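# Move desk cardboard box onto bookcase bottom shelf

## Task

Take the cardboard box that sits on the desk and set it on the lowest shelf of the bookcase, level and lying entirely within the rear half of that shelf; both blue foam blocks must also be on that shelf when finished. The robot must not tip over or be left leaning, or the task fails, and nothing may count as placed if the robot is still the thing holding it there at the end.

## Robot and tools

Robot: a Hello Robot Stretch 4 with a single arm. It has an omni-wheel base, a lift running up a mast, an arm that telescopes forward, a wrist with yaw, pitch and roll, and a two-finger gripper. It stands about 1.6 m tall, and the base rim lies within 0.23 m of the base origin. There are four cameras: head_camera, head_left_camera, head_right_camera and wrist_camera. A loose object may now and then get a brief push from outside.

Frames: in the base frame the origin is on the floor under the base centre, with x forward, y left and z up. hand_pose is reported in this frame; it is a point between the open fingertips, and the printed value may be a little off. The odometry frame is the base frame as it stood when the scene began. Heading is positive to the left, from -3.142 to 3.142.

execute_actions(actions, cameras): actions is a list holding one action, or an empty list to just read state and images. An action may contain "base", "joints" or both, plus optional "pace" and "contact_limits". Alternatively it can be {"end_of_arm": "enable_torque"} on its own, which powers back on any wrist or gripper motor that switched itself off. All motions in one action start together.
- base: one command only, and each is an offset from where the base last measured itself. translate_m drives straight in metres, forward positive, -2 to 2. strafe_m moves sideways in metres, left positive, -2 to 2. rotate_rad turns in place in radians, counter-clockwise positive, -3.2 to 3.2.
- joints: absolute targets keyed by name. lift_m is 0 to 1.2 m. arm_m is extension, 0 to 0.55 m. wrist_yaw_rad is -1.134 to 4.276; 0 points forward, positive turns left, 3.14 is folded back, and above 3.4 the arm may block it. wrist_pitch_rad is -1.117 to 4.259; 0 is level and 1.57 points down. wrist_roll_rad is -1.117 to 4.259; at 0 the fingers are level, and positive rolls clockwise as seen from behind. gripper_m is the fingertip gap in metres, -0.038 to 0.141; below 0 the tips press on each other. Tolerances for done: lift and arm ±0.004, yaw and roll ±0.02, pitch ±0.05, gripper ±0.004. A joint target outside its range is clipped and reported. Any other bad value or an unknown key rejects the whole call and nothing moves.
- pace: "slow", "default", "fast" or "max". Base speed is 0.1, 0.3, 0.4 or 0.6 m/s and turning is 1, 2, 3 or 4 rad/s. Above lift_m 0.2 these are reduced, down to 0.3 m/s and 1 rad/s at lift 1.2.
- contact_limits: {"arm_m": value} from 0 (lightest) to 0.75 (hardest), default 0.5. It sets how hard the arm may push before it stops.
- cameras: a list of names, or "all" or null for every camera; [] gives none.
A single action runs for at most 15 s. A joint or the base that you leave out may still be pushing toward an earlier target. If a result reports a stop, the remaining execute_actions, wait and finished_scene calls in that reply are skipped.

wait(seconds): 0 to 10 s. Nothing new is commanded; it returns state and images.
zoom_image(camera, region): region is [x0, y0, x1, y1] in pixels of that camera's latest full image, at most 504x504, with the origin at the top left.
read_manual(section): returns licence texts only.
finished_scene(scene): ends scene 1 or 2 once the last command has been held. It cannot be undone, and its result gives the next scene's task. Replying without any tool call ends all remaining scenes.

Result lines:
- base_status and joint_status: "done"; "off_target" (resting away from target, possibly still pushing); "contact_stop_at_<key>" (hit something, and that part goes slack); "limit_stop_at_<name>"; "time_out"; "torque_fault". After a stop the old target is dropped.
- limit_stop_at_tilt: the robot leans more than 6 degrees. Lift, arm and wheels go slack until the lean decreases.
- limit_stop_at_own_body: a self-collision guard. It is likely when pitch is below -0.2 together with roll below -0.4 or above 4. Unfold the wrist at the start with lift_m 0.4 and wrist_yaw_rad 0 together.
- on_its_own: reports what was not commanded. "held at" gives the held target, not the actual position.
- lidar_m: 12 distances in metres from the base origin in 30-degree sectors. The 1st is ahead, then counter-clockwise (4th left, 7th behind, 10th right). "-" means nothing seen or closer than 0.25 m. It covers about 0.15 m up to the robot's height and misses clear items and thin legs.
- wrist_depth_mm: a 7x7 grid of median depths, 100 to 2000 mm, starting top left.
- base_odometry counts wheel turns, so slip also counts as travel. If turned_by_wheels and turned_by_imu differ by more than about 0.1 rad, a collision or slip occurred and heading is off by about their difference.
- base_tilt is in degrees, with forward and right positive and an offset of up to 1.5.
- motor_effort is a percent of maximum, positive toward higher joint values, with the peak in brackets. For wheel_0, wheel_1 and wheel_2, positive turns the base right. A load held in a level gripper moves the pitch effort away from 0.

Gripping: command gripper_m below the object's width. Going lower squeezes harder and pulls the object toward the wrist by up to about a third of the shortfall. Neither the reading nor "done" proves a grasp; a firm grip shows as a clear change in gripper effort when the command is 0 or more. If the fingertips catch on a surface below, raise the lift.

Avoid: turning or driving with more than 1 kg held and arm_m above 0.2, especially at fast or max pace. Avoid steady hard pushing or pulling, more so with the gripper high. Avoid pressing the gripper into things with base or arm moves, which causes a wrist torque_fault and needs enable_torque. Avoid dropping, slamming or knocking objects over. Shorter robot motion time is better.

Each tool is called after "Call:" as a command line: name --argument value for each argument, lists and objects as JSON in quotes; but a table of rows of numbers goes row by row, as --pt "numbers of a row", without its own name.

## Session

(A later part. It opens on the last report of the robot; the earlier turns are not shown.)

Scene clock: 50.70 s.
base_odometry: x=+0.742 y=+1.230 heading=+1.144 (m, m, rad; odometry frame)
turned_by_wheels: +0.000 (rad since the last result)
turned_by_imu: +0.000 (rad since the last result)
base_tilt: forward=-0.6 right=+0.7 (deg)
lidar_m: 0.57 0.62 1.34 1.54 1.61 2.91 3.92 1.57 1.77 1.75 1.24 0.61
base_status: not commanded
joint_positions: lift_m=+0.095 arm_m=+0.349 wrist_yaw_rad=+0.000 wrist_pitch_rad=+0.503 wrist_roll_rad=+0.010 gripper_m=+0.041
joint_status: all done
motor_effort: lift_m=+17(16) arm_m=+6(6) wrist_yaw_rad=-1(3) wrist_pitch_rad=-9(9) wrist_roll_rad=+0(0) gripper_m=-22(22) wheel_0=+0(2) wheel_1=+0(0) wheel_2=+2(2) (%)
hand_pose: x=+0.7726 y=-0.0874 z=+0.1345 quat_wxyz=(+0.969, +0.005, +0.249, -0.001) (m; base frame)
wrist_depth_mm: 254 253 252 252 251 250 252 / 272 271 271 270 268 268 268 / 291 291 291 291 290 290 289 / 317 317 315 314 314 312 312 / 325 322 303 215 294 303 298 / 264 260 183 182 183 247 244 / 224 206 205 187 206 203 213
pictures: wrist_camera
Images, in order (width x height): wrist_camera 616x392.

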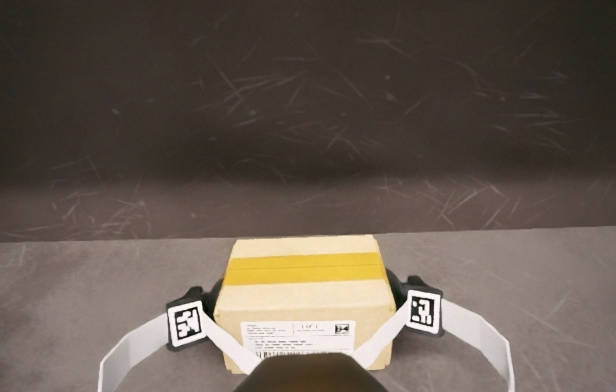

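Call:
execute_actions --actions '[{"joints":{"arm_m":0.39},"contact_limits":{"arm_m":0.15}}]' --cameras '[]'

Call:
execute_actions --actions '[{"joints":{"lift_m":0.09},"pace":"slow"}]' --cameras '[]'

Call:
execute_actions --actions '[{"joints":{"gripper_m":0.13}}]' --cameras '[]'

Call:
execute_actions --actions '[{"joints":{"arm_m":0.05,"lift_m":0.11}}]' --cameras '["wrist_camera"]'

Scene clock: 51.87 s.
base_odometry: x=+0.742 y=+1.230 heading=+1.144 (m, m, rad; odometry frame)
turned_by_wheels: +0.000 (rad since the last result)
turned_by_imu: +0.000 (rad since the last result)
base_tilt: forward=-0.4 right=+0.8 (deg)
lidar_m: 0.57 0.63 1.33 1.55 1.63 2.88 3.93 1.54 1.75 1.77 1.24 0.60
base_status: not commanded
joint_positions: lift_m=+0.095 arm_m=+0.389 wrist_yaw_rad=+0.000 wrist_pitch_rad=+0.503 wrist_roll_rad=+0.010 gripper_m=+0.041
joint_status: all done
motor_effort: lift_m=+17(17) arm_m=+6(5) wrist_yaw_rad=-2(1) wrist_pitch_rad=-8(8) wrist_roll_rad=+0(0) gripper_m=-23(23) wheel_0=+1(1) wheel_1=+0(0) wheel_2=+2(2) (%)
contact_limits: arm_m 0.15
hand_pose: x=+0.8126 y=-0.0874 z=+0.1345 quat_wxyz=(+0.969, +0.005, +0.249, -0.001) (m; base frame)
wrist_depth_mm: 217 216 216 216 216 213 216 / 232 232 231 232 231 230 229 / 250 250 250 249 249 247 246 / 272 270 271 268 268 267 267 / 296 294 285 214 283 287 286 / 263 262 183 182 182 247 244 / 224 206 206 187 206 203 213
pictures: none
No camera images: the call's "cameras" was empty. Leave "cameras" out to get every camera's image.

Scene clock: 52.47 s.
base_odometry: x=+0.742 y=+1.230 heading=+1.144 (m, m, rad; odometry frame)
turned_by_wheels: +0.000 (rad since the last result)
turned_by_imu: +0.000 (rad since the last result)
base_tilt: forward=-0.5 right=+0.8 (deg)
lidar_m: 0.59 0.62 1.32 1.55 1.63 2.87 3.89 1.54 1.75 1.75 1.24 0.60
base_status: not commanded
joint_positions: lift_m=+0.090 arm_m=+0.389 wrist_yaw_rad=+0.000 wrist_pitch_rad=+0.503 wrist_roll_rad=+0.010 gripper_m=+0.041
joint_status: all done
motor_effort: lift_m=+17(18) arm_m=+6(6) wrist_yaw_rad=+0(1) wrist_pitch_rad=-10(11) wrist_roll_rad=+0(0) gripper_m=-23(23) wheel_0=+2(1) wheel_1=+0(0) wheel_2=+2(2) (%)
hand_pose: x=+0.8126 y=-0.0874 z=+0.1295 quat_wxyz=(+0.969, +0.005, +0.249, -0.001) (m; base frame)
wrist_depth_mm: 217 216 216 216 215 214 216 / 232 232 231 231 230 230 229 / 251 250 249 249 249 248 247 / 272 271 271 270 270 267 267 / 293 290 283 215 282 282 282 / 255 253 183 181 183 239 237 / 218 200 200 187 200 197 208
pictures: none
No camera images: the call's "cameras" was empty. Leave "cameras" out to get every camera's image.

Scene clock: 54.30 s.
base_odometry: x=+0.742 y=+1.230 heading=+1.144 (m, m, rad; odometry frame)
turned_by_wheels: +0.000 (rad since the last result)
turned_by_imu: -0.001 (rad since the last result)
base_tilt: forward=-0.4 right=+0.7 (deg)
lidar_m: 0.57 0.62 1.32 1.55 1.63 2.86 3.91 1.51 1.73 1.76 1.25 0.60
base_status: not commanded
joint_positions: lift_m=+0.090 arm_m=+0.389 wrist_yaw_rad=+0.000 wrist_pitch_rad=+0.502 wrist_roll_rad=+0.010 gripper_m=+0.130
joint_status: all done
motor_effort: lift_m=+17(17) arm_m=+6(6) wrist_yaw_rad=-1(1) wrist_pitch_rad=-6(10) wrist_roll_rad=+0(0) gripper_m=+0(21) wheel_0=+1(1) wheel_1=+0(1) wheel_2=+2(2) (%)
hand_pose: x=+0.8128 y=-0.0874 z=+0.1298 quat_wxyz=(+0.969, +0.005, +0.248, -0.001) (m; base frame)
wrist_depth_mm: 218 216 216 215 215 214 216 / 233 232 231 231 230 229 229 / 250 249 250 249 248 247 246 / 271 271 270 270 268 267 266 / 291 290 285 222 282 282 281 / 258 245 197 196 195 226 239 / 219 207 210 139 207 200 208
pictures: none
No camera images: the call's "cameras" was empty. Leave "cameras" out to get every camera's image.

Scene clock: 56.43 s.
base_odometry: x=+0.742 y=+1.230 heading=+1.144 (m, m, rad; odometry frame)
turned_by_wheels: +0.000 (rad since the last result)
turned_by_imu: -0.001 (rad since the last result)
base_tilt: forward=-0.5 right=+0.7 (deg)
lidar_m: 0.57 0.60 1.33 1.53 1.61 2.87 3.90 1.54 1.75 1.75 1.22 0.60
base_status: not commanded
joint_positions: lift_m=+0.110 arm_m=+0.051 wrist_yaw_rad=+0.000 wrist_pitch_rad=+0.502 wrist_roll_rad=+0.010 gripper_m=+0.130
joint_status: all done
motor_effort: lift_m=+24(26) arm_m=-6(5) wrist_yaw_rad=-2(0) wrist_pitch_rad=-8(7) wrist_roll_rad=+0(0) gripper_m=+0(0) wheel_0=+2(1) wheel_1=+0(0) wheel_2=+2(2) (%)
hand_pose: x=+0.4748 y=-0.0874 z=+0.1490 quat_wxyz=(+0.969, +0.005, +0.248, -0.001) (m; base frame)
wrist_depth_mm: 517 525 525 521 521 512 512 / 530 559 564 559 559 559 539 / 525 603 585 517 580 580 517 / 413 407 442 433 427 407 404 / 392 387 384 382 379 382 379 / 410 407 399 404 377 370 394 / 362 343 351 139 345 329 343
pictures: wrist_camera
Images, in order (width x height): wrist_camera 616x392.

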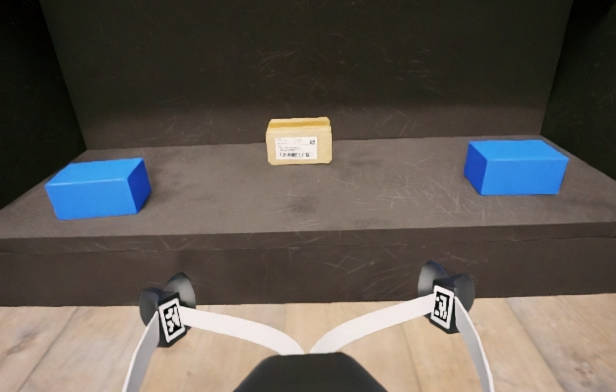

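Call:
finished_scene --scene 1

The scene is finished: the task was done.


## Next scene

The same job, from a new start.

Call:
execute_actions --actions '[{"joints":{"lift_m":0.7,"wrist_yaw_rad":0,"gripper_m":0.14}}]'

Scene clock: 3.00 s.
base_odometry: x=+0.000 y=+0.000 heading=+0.000 (m, m, rad; odometry frame)
turned_by_wheels: +0.000 (rad since the last result)
turned_by_imu: -0.001 (rad since the last result)
base_tilt: forward=-0.5 right=+0.7 (deg)
lidar_m: 0.90 1.72 2.01 1.93 1.93 1.91 1.59 1.98 2.27 1.73 1.72 1.03
base_status: not commanded
joint_positions: lift_m=+0.700 arm_m=+0.003 wrist_yaw_rad=+0.000 wrist_pitch_rad=-0.004 wrist_roll_rad=+0.010 gripper_m=+0.140
joint_status: all done
motor_effort: lift_m=+23(25) arm_m=+0(0) wrist_yaw_rad=-1(9) wrist_pitch_rad=-7(9) wrist_roll_rad=+0(0) gripper_m=+1(0) wheel_0=+0(0) wheel_1=+0(0) wheel_2=+0(0) (%)
hand_pose: x=+0.4619 y=-0.0873 z=+0.8791 quat_wxyz=(+1.000, +0.005, -0.002, +0.000) (m; base frame)
wrist_depth_mm: 1336 1430 1464 1537 1756 1863 - / 1336 1430 1499 1576 1708 1808 - / 1366 1397 1499 1618 1708 1756 1921 / 1336 1397 1499 1576 1661 1808 1921 / 1281 1397 1464 1537 1618 1808 1921 / 1308 1366 1464 1576 1618 1281 1921 / 1336 1366 1464 145 1060 1025 1863
pictures: head_camera, head_left_camera, head_right_camera, wrist_camera
Images, in order (width x height): head_camera 420x560, head_left_camera 420x672, head_right_camera 420x672, wrist_camera 616x392.

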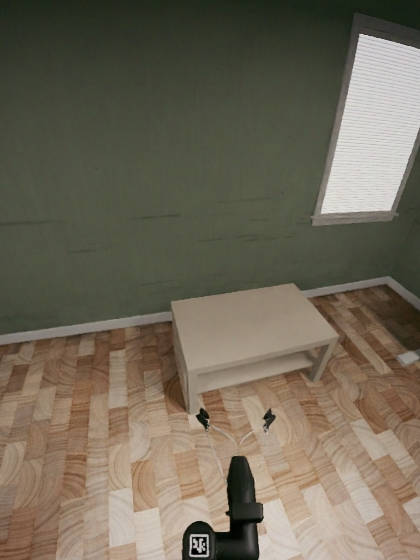

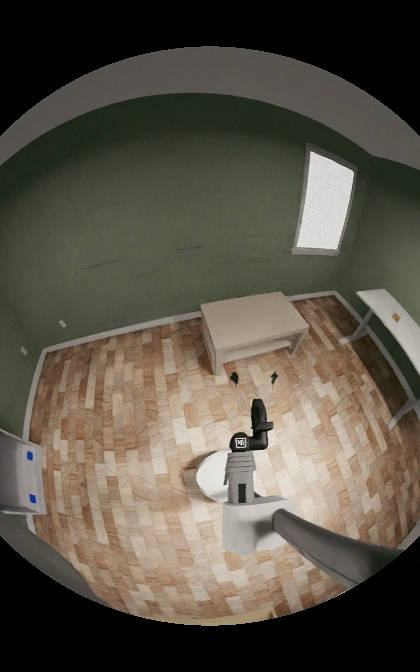

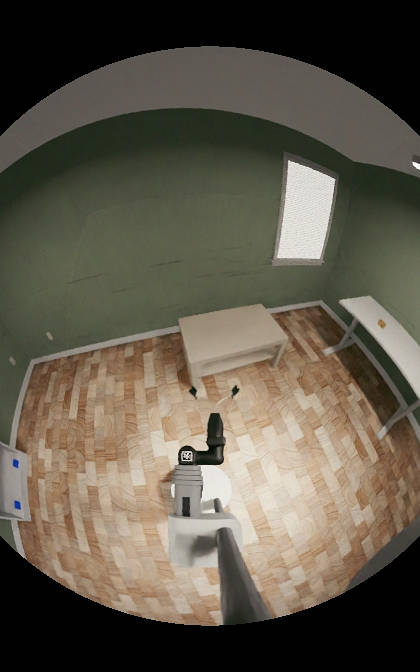

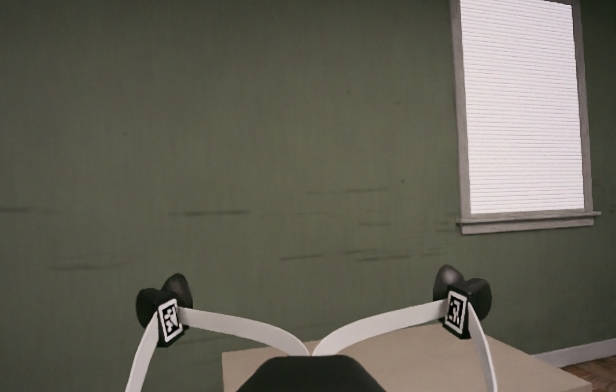

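Call:
execute_actions --actions '[{"base":{"rotate_rad":-1.2}}]' --cameras '[]'

Call:
execute_actions --actions '[{"base":{"translate_m":0.9},"joints":{"lift_m":0.95,"wrist_pitch_rad":0.5}}]' --cameras '["head_camera","wrist_camera"]'

Scene clock: 4.97 s.
base_odometry: x=+0.000 y=+0.000 heading=-1.200 (m, m, rad; odometry frame)
turned_by_wheels: -1.200 (rad since the last result)
turned_by_imu: -1.215 (rad since the last result)
base_tilt: forward=-0.4 right=+0.6 (deg)
lidar_m: 1.73 1.15 0.90 1.06 1.91 1.97 1.94 2.39 1.60 1.59 2.13 1.75
base_status: done
joint_positions: lift_m=+0.700 arm_m=+0.003 wrist_yaw_rad=+0.000 wrist_pitch_rad=-0.004 wrist_roll_rad=+0.010 gripper_m=+0.140
joint_status: not commanded
motor_effort: lift_m=+22(23) arm_m=+0(0) wrist_yaw_rad=-2(2) wrist_pitch_rad=-9(8) wrist_roll_rad=+0(0) gripper_m=+1(0) wheel_0=+2(5) wheel_1=+1(7) wheel_2=+1(5) (%)
hand_pose: x=+0.4619 y=-0.0874 z=+0.8793 quat_wxyz=(+1.000, +0.005, -0.002, +0.000) (m; base frame)
wrist_depth_mm: - - - - - - - / - - - - - - - / - - - - - - - / - - - - - - - / - - - - - - - / - - - - - - - / - - - 146 - 1921 -
pictures: none
No camera images: the call's "cameras" was empty. Leave "cameras" out to get every camera's image.

Scene clock: 9.43 s.
base_odometry: x=+0.327 y=-0.839 heading=-1.200 (m, m, rad; odometry frame)
turned_by_wheels: +0.000 (rad since the last result)
turned_by_imu: +0.000 (rad since the last result)
base_tilt: forward=-0.7 right=+0.7 (deg)
lidar_m: 0.82 0.90 0.80 0.78 0.86 2.66 2.87 2.20 1.91 2.04 2.08 0.84
base_status: done
joint_positions: lift_m=+0.950 arm_m=+0.003 wrist_yaw_rad=+0.000 wrist_pitch_rad=+0.502 wrist_roll_rad=+0.010 gripper_m=+0.140
joint_status: all done
motor_effort: lift_m=+22(26) arm_m=+0(0) wrist_yaw_rad=-2(0) wrist_pitch_rad=-5(6) wrist_roll_rad=+0(0) gripper_m=+0(0) wheel_0=+1(10) wheel_1=+0(3) wheel_2=+0(9) (%)
hand_pose: x=+0.4263 y=-0.0874 z=+0.9892 quat_wxyz=(+0.969, +0.005, +0.248, -0.001) (m; base frame)
wrist_depth_mm: 1308 1281 1281 1255 1205 1182 1160 / 1397 1397 1366 1308 1281 1255 1229 / 1537 1308 1308 1255 1205 1182 1308 / 976 946 931 917 878 866 891 / 1756 1308 798 768 768 750 723 / 1576 1366 1537 1537 1366 1366 1430 / 1336 1281 1308 146 1281 1229 1255
pictures: head_camera, wrist_camera
Images, in order (width x height): head_camera 420x560, wrist_camera 616x392.

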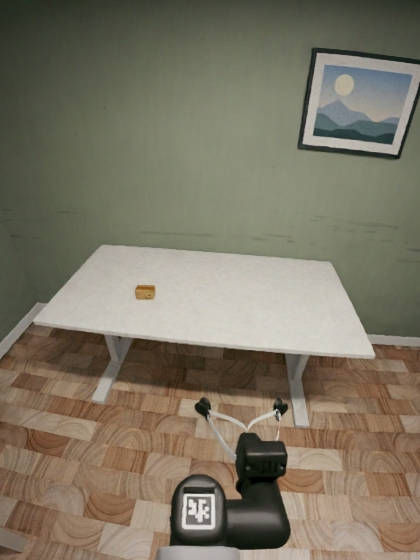

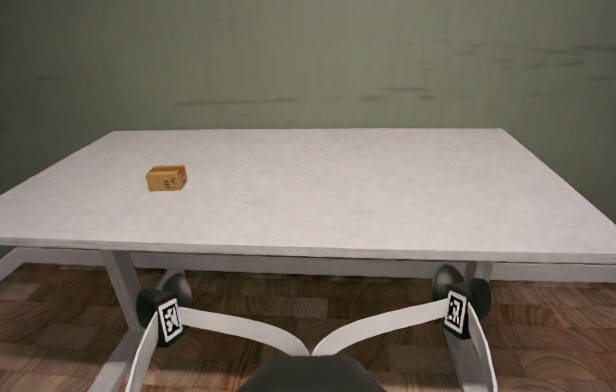

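Call:
execute_actions --actions '[{"base":{"strafe_m":0.36},"joints":{"lift_m":0.79}}]' --cameras '[]'

Call:
execute_actions --actions '[{"base":{"translate_m":0.25},"joints":{"arm_m":0.25}}]' --cameras '["head_camera","wrist_camera"]'

Scene clock: 12.17 s.
base_odometry: x=+0.662 y=-0.708 heading=-1.200 (m, m, rad; odometry frame)
turned_by_wheels: +0.000 (rad since the last result)
turned_by_imu: -0.001 (rad since the last result)
base_tilt: forward=-0.4 right=+0.5 (deg)
lidar_m: 0.86 0.93 0.42 0.43 0.46 0.71 2.82 2.67 2.22 2.40 1.13 0.89
base_status: done
joint_positions: lift_m=+0.790 arm_m=+0.003 wrist_yaw_rad=+0.000 wrist_pitch_rad=+0.502 wrist_roll_rad=+0.010 gripper_m=+0.140
joint_status: all done
motor_effort: lift_m=+16(21) arm_m=+0(0) wrist_yaw_rad=-3(2) wrist_pitch_rad=-7(5) wrist_roll_rad=+0(0) gripper_m=-1(0) wheel_0=-1(12) wheel_1=-1(5) wheel_2=+0(0) (%)
hand_pose: x=+0.4263 y=-0.0874 z=+0.8297 quat_wxyz=(+0.969, +0.005, +0.248, -0.001) (m; base frame)
wrist_depth_mm: 1366 1336 1308 1255 1255 1205 1205 / 1464 1397 1366 1281 1281 1255 1255 / 1499 842 831 798 788 768 759 / 1618 1756 1576 1537 1499 1464 1464 / 1618 1708 1537 1576 1576 1537 1430 / 1366 1281 1281 1308 1255 1182 1229 / 1182 1098 1138 146 1098 1098 1078
pictures: none
No camera images: the call's "cameras" was empty. Leave "cameras" out to get every camera's image.

Scene clock: 14.47 s.
base_odometry: x=+0.753 y=-0.941 heading=-1.200 (m, m, rad; odometry frame)
turned_by_wheels: +0.000 (rad since the last result)
turned_by_imu: +0.000 (rad since the last result)
base_tilt: forward=-0.4 right=+0.7 (deg)
lidar_m: 0.62 0.68 1.22 0.40 0.44 0.67 3.11 2.69 2.35 2.43 0.81 0.64
base_status: done
joint_positions: lift_m=+0.790 arm_m=+0.249 wrist_yaw_rad=+0.000 wrist_pitch_rad=+0.502 wrist_roll_rad=+0.010 gripper_m=+0.140
joint_status: all done
motor_effort: lift_m=+16(16) arm_m=+6(7) wrist_yaw_rad=-3(1) wrist_pitch_rad=-6(6) wrist_roll_rad=+0(0) gripper_m=-1(1) wheel_0=+2(7) wheel_1=+1(3) wheel_2=+0(9) (%)
hand_pose: x=+0.6728 y=-0.0874 z=+0.8297 quat_wxyz=(+0.969, +0.005, +0.248, -0.001) (m; base frame)
wrist_depth_mm: 891 854 854 831 809 788 788 / 960 931 891 891 878 854 831 / 1042 842 809 798 768 759 741 / 597 585 574 530 559 544 535 / 459 452 442 439 433 424 418 / 370 353 362 359 330 324 343 / 312 297 306 146 300 294 296
pictures: head_camera, wrist_camera
Images, in order (width x height): head_camera 420x560, wrist_camera 616x392.

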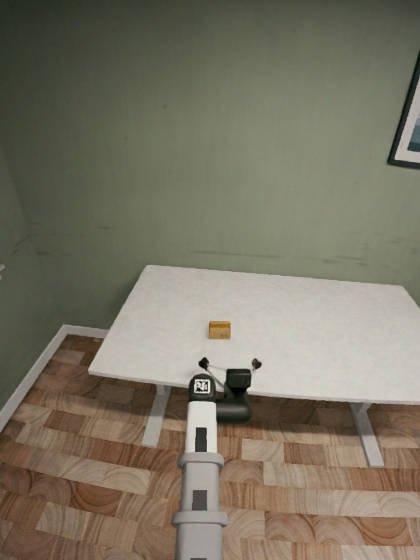

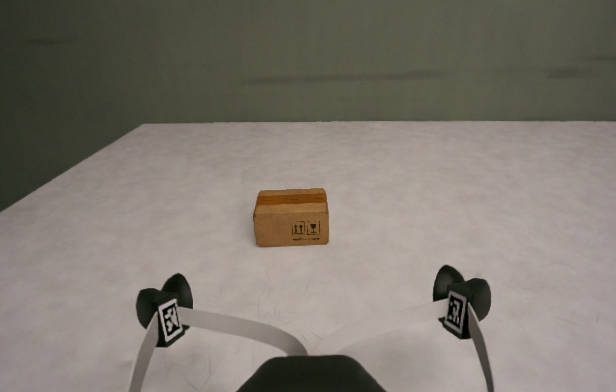

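Call:
execute_actions --actions '[{"base":{"strafe_m":0.025},"joints":{"lift_m":0.71,"arm_m":0.38}}]' --cameras '["wrist_camera"]'

Scene clock: 16.17 s.
base_odometry: x=+0.776 y=-0.932 heading=-1.200 (m, m, rad; odometry frame)
turned_by_wheels: +0.000 (rad since the last result)
turned_by_imu: -0.001 (rad since the last result)
base_tilt: forward=-0.3 right=+0.7 (deg)
lidar_m: 0.64 0.68 1.22 0.38 0.43 0.61 3.09 2.69 2.38 2.43 0.81 0.64
base_status: done
joint_positions: lift_m=+0.710 arm_m=+0.379 wrist_yaw_rad=+0.000 wrist_pitch_rad=+0.502 wrist_roll_rad=+0.010 gripper_m=+0.140
joint_status: all done
motor_effort: lift_m=+16(17) arm_m=+6(6) wrist_yaw_rad=+0(0) wrist_pitch_rad=-9(7) wrist_roll_rad=+0(0) gripper_m=-2(1) wheel_0=+1(8) wheel_1=-3(8) wheel_2=+0(0) (%)
hand_pose: x=+0.8028 y=-0.0874 z=+0.7497 quat_wxyz=(+0.969, +0.005, +0.248, -0.001) (m; base frame)
wrist_depth_mm: 788 750 732 715 699 691 683 / 820 788 788 759 741 723 707 / 759 597 569 559 544 530 517 / 418 413 402 287 384 384 373 / 320 317 310 290 298 298 294 / 258 247 253 252 230 227 240 / 220 208 214 146 210 205 209
pictures: wrist_camera
Images, in order (width x height): wrist_camera 616x392.

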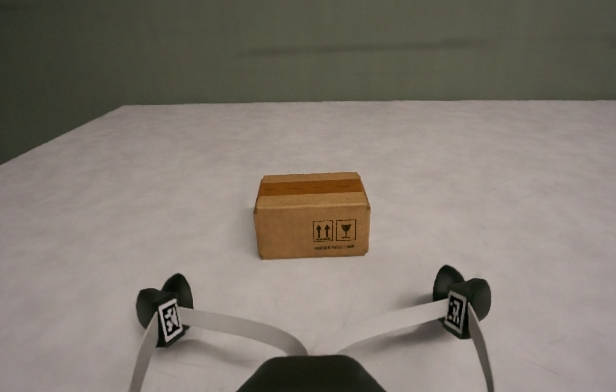

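Call:
execute_actions --actions '[{"joints":{"arm_m":0.475}}]' --cameras '["wrist_camera"]'

Call:
execute_actions --actions '[{"joints":{"gripper_m":0.04}}]' --cameras '[]'

Call:
execute_actions --actions '[{"joints":{"lift_m":0.75}}]' --cameras '["wrist_camera"]'

Scene clock: 17.60 s.
base_odometry: x=+0.776 y=-0.932 heading=-1.200 (m, m, rad; odometry frame)
turned_by_wheels: +0.000 (rad since the last result)
turned_by_imu: -0.001 (rad since the last result)
base_tilt: forward=-0.6 right=+0.8 (deg)
lidar_m: 0.62 0.69 1.20 0.38 0.42 0.61 3.12 2.71 2.38 2.45 0.82 0.64
base_status: not commanded
joint_positions: lift_m=+0.710 arm_m=+0.474 wrist_yaw_rad=+0.000 wrist_pitch_rad=+0.502 wrist_roll_rad=+0.010 gripper_m=+0.140
joint_status: all done
motor_effort: lift_m=+16(16) arm_m=+6(6) wrist_yaw_rad=+0(2) wrist_pitch_rad=-6(5) wrist_roll_rad=+0(0) gripper_m=-1(0) wheel_0=+1(1) wheel_1=-3(2) wheel_2=+0(0) (%)
hand_pose: x=+0.8978 y=-0.0874 z=+0.7497 quat_wxyz=(+0.969, +0.005, +0.248, -0.001) (m; base frame)
wrist_depth_mm: 676 661 640 634 621 609 597 / 723 715 691 676 661 640 627 / 759 585 569 554 539 525 512 / 418 413 402 394 389 382 375 / 319 317 310 224 290 297 293 / 259 247 200 198 196 226 240 / 220 209 213 146 210 205 210
pictures: wrist_camera
Images, in order (width x height): wrist_camera 616x392.

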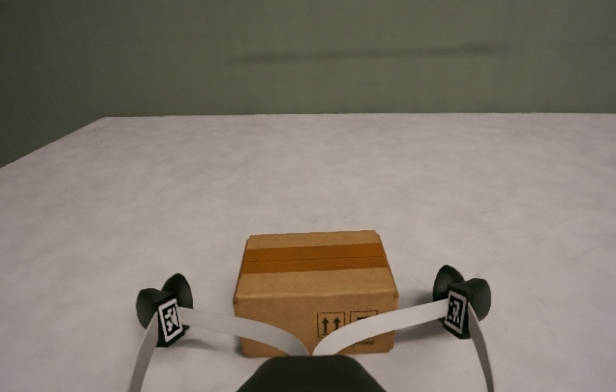

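Scene clock: 19.60 s.
base_odometry: x=+0.776 y=-0.932 heading=-1.200 (m, m, rad; odometry frame)
turned_by_wheels: +0.000 (rad since the last result)
turned_by_imu: -0.001 (rad since the last result)
base_tilt: forward=-0.6 right=+0.7 (deg)
lidar_m: 0.62 0.68 1.22 0.37 0.41 0.63 3.10 2.71 2.36 2.45 0.82 0.64
base_status: not commanded
joint_positions: lift_m=+0.710 arm_m=+0.474 wrist_yaw_rad=+0.000 wrist_pitch_rad=+0.503 wrist_roll_rad=+0.010 gripper_m=+0.040
joint_status: all done
motor_effort: lift_m=+16(17) arm_m=+6(6) wrist_yaw_rad=+0(1) wrist_pitch_rad=-10(8) wrist_roll_rad=+0(0) gripper_m=-22(23) wheel_0=+1(1) wheel_1=-2(3) wheel_2=+0(0) (%)
hand_pose: x=+0.8977 y=-0.0874 z=+0.7495 quat_wxyz=(+0.969, +0.005, +0.249, -0.001) (m; base frame)
wrist_depth_mm: 683 654 647 640 627 609 591 / 732 707 699 676 661 647 634 / 750 580 569 549 539 525 517 / 421 413 402 394 387 379 373 / 317 315 298 212 289 297 293 / 257 256 186 182 183 241 240 / 219 201 203 190 197 198 209
pictures: none
No camera images: the call's "cameras" was empty. Leave "cameras" out to get every camera's image.

Scene clock: 20.60 s.
base_odometry: x=+0.776 y=-0.932 heading=-1.200 (m, m, rad; odometry frame)
turned_by_wheels: +0.000 (rad since the last result)
turned_by_imu: +0.000 (rad since the last result)
base_tilt: forward=-0.7 right=+0.8 (deg)
lidar_m: 0.62 0.68 1.21 0.37 0.41 0.61 3.08 2.70 2.38 2.42 0.82 0.63
base_status: not commanded
joint_positions: lift_m=+0.750 arm_m=+0.474 wrist_yaw_rad=+0.000 wrist_pitch_rad=+0.503 wrist_roll_rad=+0.010 gripper_m=+0.040
joint_status: all done
motor_effort: lift_m=+24(25) arm_m=+6(6) wrist_yaw_rad=-3(2) wrist_pitch_rad=-9(9) wrist_roll_rad=+0(0) gripper_m=-22(22) wheel_0=+1(1) wheel_1=-3(3) wheel_2=+0(0) (%)
hand_pose: x=+0.8976 y=-0.0874 z=+0.7889 quat_wxyz=(+0.969, +0.005, +0.249, -0.001) (m; base frame)
wrist_depth_mm: 683 668 647 634 627 609 603 / 732 715 691 691 668 640 640 / 778 715 683 668 661 634 621 / 508 496 484 477 469 459 445 / 384 379 362 212 347 359 353 / 310 309 186 183 183 291 290 / 266 244 246 190 237 241 250
pictures: wrist_camera
Images, in order (width x height): wrist_camera 616x392.

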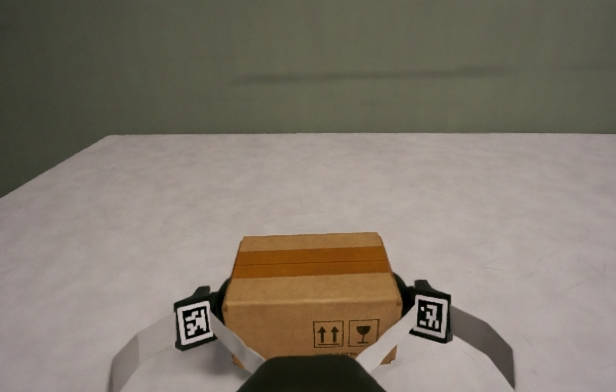

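Call:
execute_actions --actions '[{"base":{"strafe_m":-0.5},"joints":{"arm_m":0.0}}]' --cameras '[]'

Call:
execute_actions --actions '[{"base":{"rotate_rad":-3.2}}]' --cameras '[]'

Call:
execute_actions --actions '[{"base":{"translate_m":1.5},"joints":{"lift_m":0.19},"pace":"fast"}]' --cameras '["head_camera","wrist_camera"]'

Scene clock: 23.87 s.
base_odometry: x=+0.310 y=-1.113 heading=-1.200 (m, m, rad; odometry frame)
turned_by_wheels: +0.000 (rad since the last result)
turned_by_imu: -0.001 (rad since the last result)
base_tilt: forward=-0.7 right=+0.8 (deg)
lidar_m: 0.57 0.64 0.96 0.88 0.94 2.83 3.26 2.11 1.97 1.95 0.75 0.57
base_status: done
joint_positions: lift_m=+0.750 arm_m=+0.003 wrist_yaw_rad=+0.000 wrist_pitch_rad=+0.503 wrist_roll_rad=+0.010 gripper_m=+0.040
joint_status: all done
joint sent to its limit — the command would take arm_m past its lower limit, so that joint was sent only as far as its limit.
motor_effort: lift_m=+23(24) arm_m=-6(7) wrist_yaw_rad=-1(2) wrist_pitch_rad=-8(11) wrist_roll_rad=+0(0) gripper_m=-21(21) wheel_0=+0(8) wheel_1=+1(8) wheel_2=+0(1) (%)
hand_pose: x=+0.4271 y=-0.0875 z=+0.7888 quat_wxyz=(+0.969, +0.005, +0.249, -0.001) (m; base frame)
wrist_depth_mm: 1078 1060 1025 991 991 960 946 / 1138 1118 1078 1060 1025 1008 1025 / 750 715 699 676 654 640 634 / 512 496 488 480 473 459 459 / 976 1430 415 212 387 394 392 / 1118 1255 186 182 182 866 1205 / 1078 1025 1025 190 1008 946 1060
pictures: none
No camera images: the call's "cameras" was empty. Leave "cameras" out to get every camera's image.

Scene clock: 26.77 s.
base_odometry: x=+0.310 y=-1.113 heading=+1.883 (m, m, rad; odometry frame)
turned_by_wheels: -3.200 (rad since the last result)
turned_by_imu: -3.241 (rad since the last result)
base_tilt: forward=-0.6 right=+0.6 (deg)
lidar_m: 3.07 2.22 1.96 1.95 0.79 0.60 0.57 0.61 0.87 0.88 0.93 1.30
base_status: done
joint_positions: lift_m=+0.750 arm_m=+0.003 wrist_yaw_rad=+0.000 wrist_pitch_rad=+0.503 wrist_roll_rad=+0.010 gripper_m=+0.040
joint_status: not commanded
motor_effort: lift_m=+23(23) arm_m=-6(6) wrist_yaw_rad=-1(0) wrist_pitch_rad=-8(11) wrist_roll_rad=+0(0) gripper_m=-20(21) wheel_0=+0(5) wheel_1=+0(8) wheel_2=+0(7) (%)
hand_pose: x=+0.4271 y=-0.0874 z=+0.7889 quat_wxyz=(+0.969, +0.005, +0.249, -0.001) (m; base frame)
wrist_depth_mm: - - - - - - - / - - - - - - - / - - - - - - - / - - - - 1921 1921 1863 / 1618 1618 1464 213 1430 1499 1464 / 1281 1281 186 182 183 1229 1205 / 1098 1025 1042 190 1008 991 1042
pictures: none
No camera images: the call's "cameras" was empty. Leave "cameras" out to get every camera's image.

Scene clock: 31.90 s.
base_odometry: x=-0.151 y=+0.314 heading=+1.884 (m, m, rad; odometry frame)
turned_by_wheels: +0.000 (rad since the last result)
turned_by_imu: +0.000 (rad since the last result)
base_tilt: forward=-0.4 right=+0.7 (deg)
lidar_m: 1.53 1.97 1.58 1.53 2.04 2.89 2.12 1.31 1.05 1.78 1.89 1.60
base_status: done
joint_positions: lift_m=+0.190 arm_m=+0.003 wrist_yaw_rad=+0.000 wrist_pitch_rad=+0.503 wrist_roll_rad=+0.010 gripper_m=+0.040
joint_status: all done
motor_effort: lift_m=+17(21) arm_m=-5(6) wrist_yaw_rad=-1(2) wrist_pitch_rad=-10(9) wrist_roll_rad=+0(0) gripper_m=-22(22) wheel_0=+1(9) wheel_1=-1(7) wheel_2=+2(12) (%)
hand_pose: x=+0.4271 y=-0.0874 z=+0.2294 quat_wxyz=(+0.969, +0.005, +0.249, -0.001) (m; base frame)
wrist_depth_mm: 1537 1464 1366 1430 1366 1464 1464 / 1661 1576 1336 1430 1366 1499 1537 / 1255 1255 1205 1160 1118 1098 1078 / 866 854 842 820 788 788 778 / 668 661 621 213 597 621 603 / 535 530 187 182 183 504 496 / 455 418 421 190 413 413 433
pictures: head_camera, wrist_camera
Images, in order (width x height): head_camera 420x560, wrist_camera 616x392.

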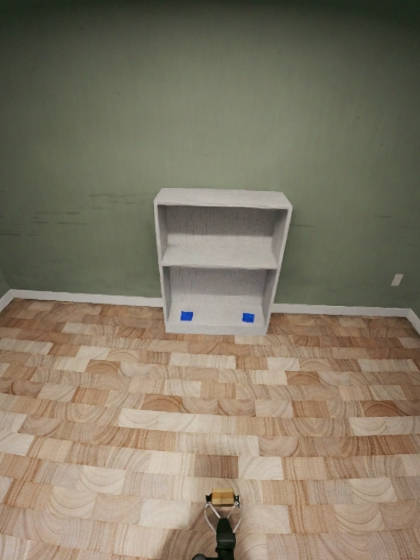

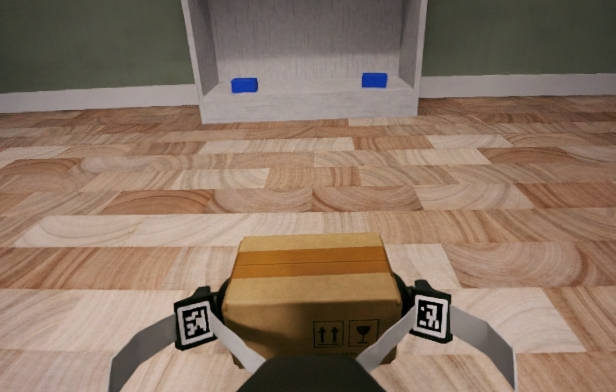

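Call:
execute_actions --actions '[{"base":{"translate_m":0.96},"joints":{"lift_m":0.13},"pace":"fast"}]' --cameras '["wrist_camera"]'

Call:
execute_actions --actions '[{"joints":{"arm_m":0.33},"contact_limits":{"arm_m":0.15}}]' --cameras '["wrist_camera"]'

Scene clock: 35.73 s.
base_odometry: x=-0.447 y=+1.227 heading=+1.883 (m, m, rad; odometry frame)
turned_by_wheels: +0.000 (rad since the last result)
turned_by_imu: +0.000 (rad since the last result)
base_tilt: forward=-0.5 right=+0.7 (deg)
lidar_m: 0.59 0.64 1.39 1.48 1.60 2.85 3.94 1.75 1.88 1.83 1.24 0.63
base_status: done
joint_positions: lift_m=+0.130 arm_m=+0.003 wrist_yaw_rad=+0.000 wrist_pitch_rad=+0.503 wrist_roll_rad=+0.010 gripper_m=+0.040
joint_status: all done
motor_effort: lift_m=+17(16) arm_m=-5(5) wrist_yaw_rad=-1(1) wrist_pitch_rad=-10(9) wrist_roll_rad=+0(0) gripper_m=-21(20) wheel_0=+0(7) wheel_1=-2(7) wheel_2=+0(12) (%)
hand_pose: x=+0.4271 y=-0.0874 z=+0.1694 quat_wxyz=(+0.969, +0.005, +0.249, -0.001) (m; base frame)
wrist_depth_mm: 517 580 574 574 569 569 544 / 517 615 615 609 615 609 539 / 512 654 647 640 640 634 525 / 480 462 488 484 477 449 449 / 459 452 445 212 439 449 449 / 452 452 186 183 182 424 424 / 389 353 357 191 347 349 366
pictures: wrist_camera
Images, in order (width x height): wrist_camera 616x392.

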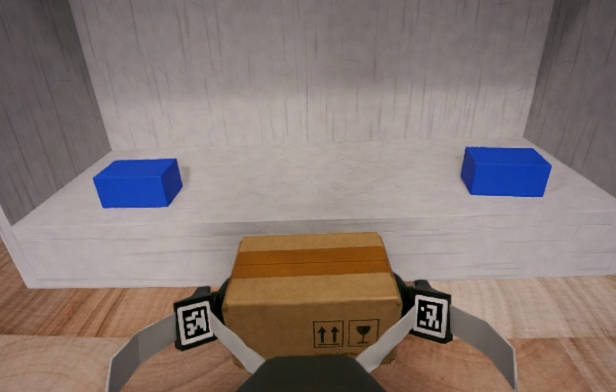

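Scene clock: 37.83 s.
base_odometry: x=-0.447 y=+1.227 heading=+1.883 (m, m, rad; odometry frame)
turned_by_wheels: +0.000 (rad since the last result)
turned_by_imu: -0.001 (rad since the last result)
base_tilt: forward=-0.5 right=+0.8 (deg)
lidar_m: 0.57 0.62 1.38 1.48 1.60 2.86 3.93 1.74 1.88 1.81 1.23 0.63
base_status: not commanded
joint_positions: lift_m=+0.130 arm_m=+0.329 wrist_yaw_rad=+0.000 wrist_pitch_rad=+0.503 wrist_roll_rad=+0.010 gripper_m=+0.040
joint_status: all done
motor_effort: lift_m=+17(17) arm_m=+6(6) wrist_yaw_rad=-1(1) wrist_pitch_rad=-9(9) wrist_roll_rad=+0(0) gripper_m=-22(21) wheel_0=-1(1) wheel_1=-2(2) wheel_2=+0(0) (%)
contact_limits: arm_m 0.15
hand_pose: x=+0.7527 y=-0.0874 z=+0.1694 quat_wxyz=(+0.969, +0.005, +0.249, -0.001) (m; base frame)
wrist_depth_mm: 282 281 279 279 278 278 279 / 301 301 300 298 298 297 297 / 324 324 322 319 320 320 319 / 351 349 349 349 347 343 345 / 370 368 364 212 349 359 353 / 314 310 186 182 183 294 291 / 266 244 248 189 239 240 251
pictures: wrist_camera
Images, in order (width x height): wrist_camera 616x392.

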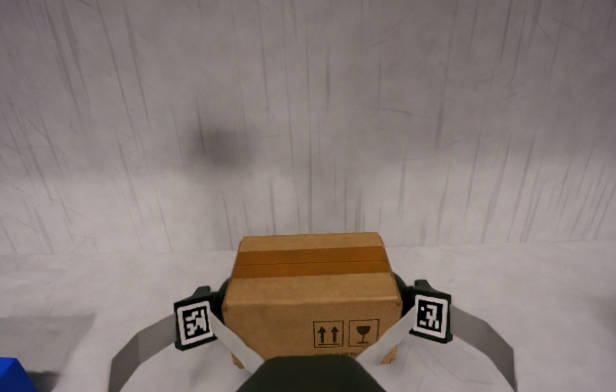

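Depths match the 4 cm lift: final lift 0.09; arm 0.40.

Call:
execute_actions --actions '[{"joints":{"arm_m":0.40,"lift_m":0.1},"contact_limits":{"arm_m":0.15}}]' --cameras '[]'

Call:
execute_actions --actions '[{"joints":{"lift_m":0.09},"pace":"slow"}]' --cameras '[]'

Call:
execute_actions --actions '[{"joints":{"gripper_m":0.13}}]' --cameras '[]'

Call:
execute_actions --actions '[{"joints":{"arm_m":0.05,"lift_m":0.11}}]' --cameras '["wrist_camera"]'

Scene clock: 39.17 s.
base_odometry: x=-0.447 y=+1.227 heading=+1.883 (m, m, rad; odometry frame)
turned_by_wheels: +0.000 (rad since the last result)
turned_by_imu: -0.001 (rad since the last result)
base_tilt: forward=-0.4 right=+0.8 (deg)
lidar_m: 0.60 0.62 1.37 1.48 1.60 2.85 3.92 1.76 1.88 1.82 1.26 0.63
base_status: not commanded
joint_positions: lift_m=+0.100 arm_m=+0.399 wrist_yaw_rad=+0.000 wrist_pitch_rad=+0.503 wrist_roll_rad=+0.010 gripper_m=+0.040
joint_status: all done
motor_effort: lift_m=+16(16) arm_m=+6(7) wrist_yaw_rad=-1(1) wrist_pitch_rad=-8(8) wrist_roll_rad=+0(0) gripper_m=-21(21) wheel_0=+0(0) wheel_1=-2(2) wheel_2=+0(0) (%)
contact_limits: arm_m 0.15
hand_pose: x=+0.8226 y=-0.0874 z=+0.1394 quat_wxyz=(+0.969, +0.005, +0.249, -0.001) (m; base frame)
wrist_depth_mm: 218 216 216 216 216 215 217 / 232 233 231 231 232 229 229 / 250 250 250 251 249 247 248 / 271 270 270 270 270 268 267 / 296 296 289 213 282 287 286 / 270 270 187 183 183 255 252 / 231 213 213 191 206 209 219
pictures: none
No camera images: the call's "cameras" was empty. Leave "cameras" out to get every camera's image.

Scene clock: 39.90 s.
base_odometry: x=-0.447 y=+1.227 heading=+1.883 (m, m, rad; odometry frame)
turned_by_wheels: +0.000 (rad since the last result)
turned_by_imu: +0.000 (rad since the last result)
base_tilt: forward=-0.6 right=+0.5 (deg)
lidar_m: 0.60 0.62 1.36 1.49 1.59 2.87 3.90 1.73 1.89 1.83 1.25 0.63
base_status: not commanded
joint_positions: lift_m=+0.090 arm_m=+0.399 wrist_yaw_rad=+0.000 wrist_pitch_rad=+0.503 wrist_roll_rad=+0.010 gripper_m=+0.040
joint_status: all done
motor_effort: lift_m=+17(16) arm_m=+6(6) wrist_yaw_rad=-1(0) wrist_pitch_rad=-10(10) wrist_roll_rad=+0(0) gripper_m=-21(21) wheel_0=-1(1) wheel_1=-2(2) wheel_2=+0(0) (%)
hand_pose: x=+0.8226 y=-0.0874 z=+0.1294 quat_wxyz=(+0.969, +0.005, +0.249, -0.001) (m; base frame)
wrist_depth_mm: 217 216 216 216 215 216 217 / 233 232 232 231 229 231 229 / 250 250 250 250 250 248 248 / 271 271 270 270 268 268 268 / 291 290 286 213 283 285 281 / 256 256 186 182 182 242 239 / 220 201 204 190 197 198 210
pictures: none
No camera images: the call's "cameras" was empty. Leave "cameras" out to get every camera's image.

Scene clock: 41.73 s.
base_odometry: x=-0.447 y=+1.227 heading=+1.883 (m, m, rad; odometry frame)
turned_by_wheels: +0.000 (rad since the last result)
turned_by_imu: -0.001 (rad since the last result)
base_tilt: forward=-0.4 right=+0.7 (deg)
lidar_m: 0.59 0.63 1.37 1.47 1.60 2.84 3.90 1.76 1.87 1.83 1.26 0.61
base_status: not commanded
joint_positions: lift_m=+0.090 arm_m=+0.399 wrist_yaw_rad=+0.000 wrist_pitch_rad=+0.502 wrist_roll_rad=+0.010 gripper_m=+0.130
joint_status: all done
motor_effort: lift_m=+16(17) arm_m=+6(6) wrist_yaw_rad=+0(2) wrist_pitch_rad=-9(8) wrist_roll_rad=+0(0) gripper_m=-1(24) wheel_0=+0(0) wheel_1=-2(2) wheel_2=+0(0) (%)
hand_pose: x=+0.8227 y=-0.0874 z=+0.1296 quat_wxyz=(+0.969, +0.005, +0.249, -0.001) (m; base frame)
wrist_depth_mm: 218 218 216 215 215 214 217 / 235 232 232 232 230 230 229 / 251 250 250 249 248 248 246 / 272 270 270 268 268 267 268 / 293 290 286 225 282 286 282 / 257 249 198 198 196 227 241 / 220 208 213 146 209 205 211
pictures: none
No camera images: the call's "cameras" was empty. Leave "cameras" out to get every camera's image.

Scene clock: 43.90 s.
base_odometry: x=-0.447 y=+1.227 heading=+1.883 (m, m, rad; odometry frame)
turned_by_wheels: +0.000 (rad since the last result)
turned_by_imu: -0.001 (rad since the last result)
base_tilt: forward=-0.5 right=+0.8 (deg)
lidar_m: 0.60 0.64 1.36 1.48 1.60 2.85 3.90 1.75 1.88 1.84 1.24 0.62
base_status: not commanded
joint_positions: lift_m=+0.110 arm_m=+0.051 wrist_yaw_rad=+0.000 wrist_pitch_rad=+0.502 wrist_roll_rad=+0.010 gripper_m=+0.130
joint_status: all done
motor_effort: lift_m=+23(24) arm_m=-6(5) wrist_yaw_rad=+0(2) wrist_pitch_rad=-9(8) wrist_roll_rad=+0(0) gripper_m=+1(0) wheel_0=+0(0) wheel_1=-2(2) wheel_2=+0(0) (%)
hand_pose: x=+0.4748 y=-0.0874 z=+0.1490 quat_wxyz=(+0.969, +0.005, +0.248, -0.001) (m; base frame)
wrist_depth_mm: 512 525 525 535 530 525 517 / 512 569 564 574 569 564 544 / 508 597 591 525 591 591 525 / 442 410 449 439 433 404 394 / 397 394 394 394 394 394 394 / 424 407 389 418 379 375 399 / 359 343 351 146 345 338 343
pictures: wrist_camera
Images, in order (width x height): wrist_camera 616x392.

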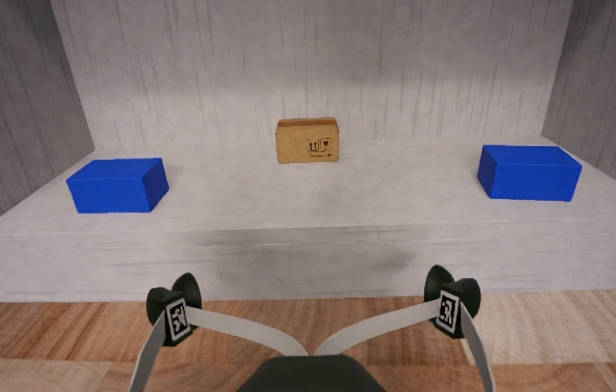

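Call:
finished_scene --scene 2

The scene is finished: the task was done.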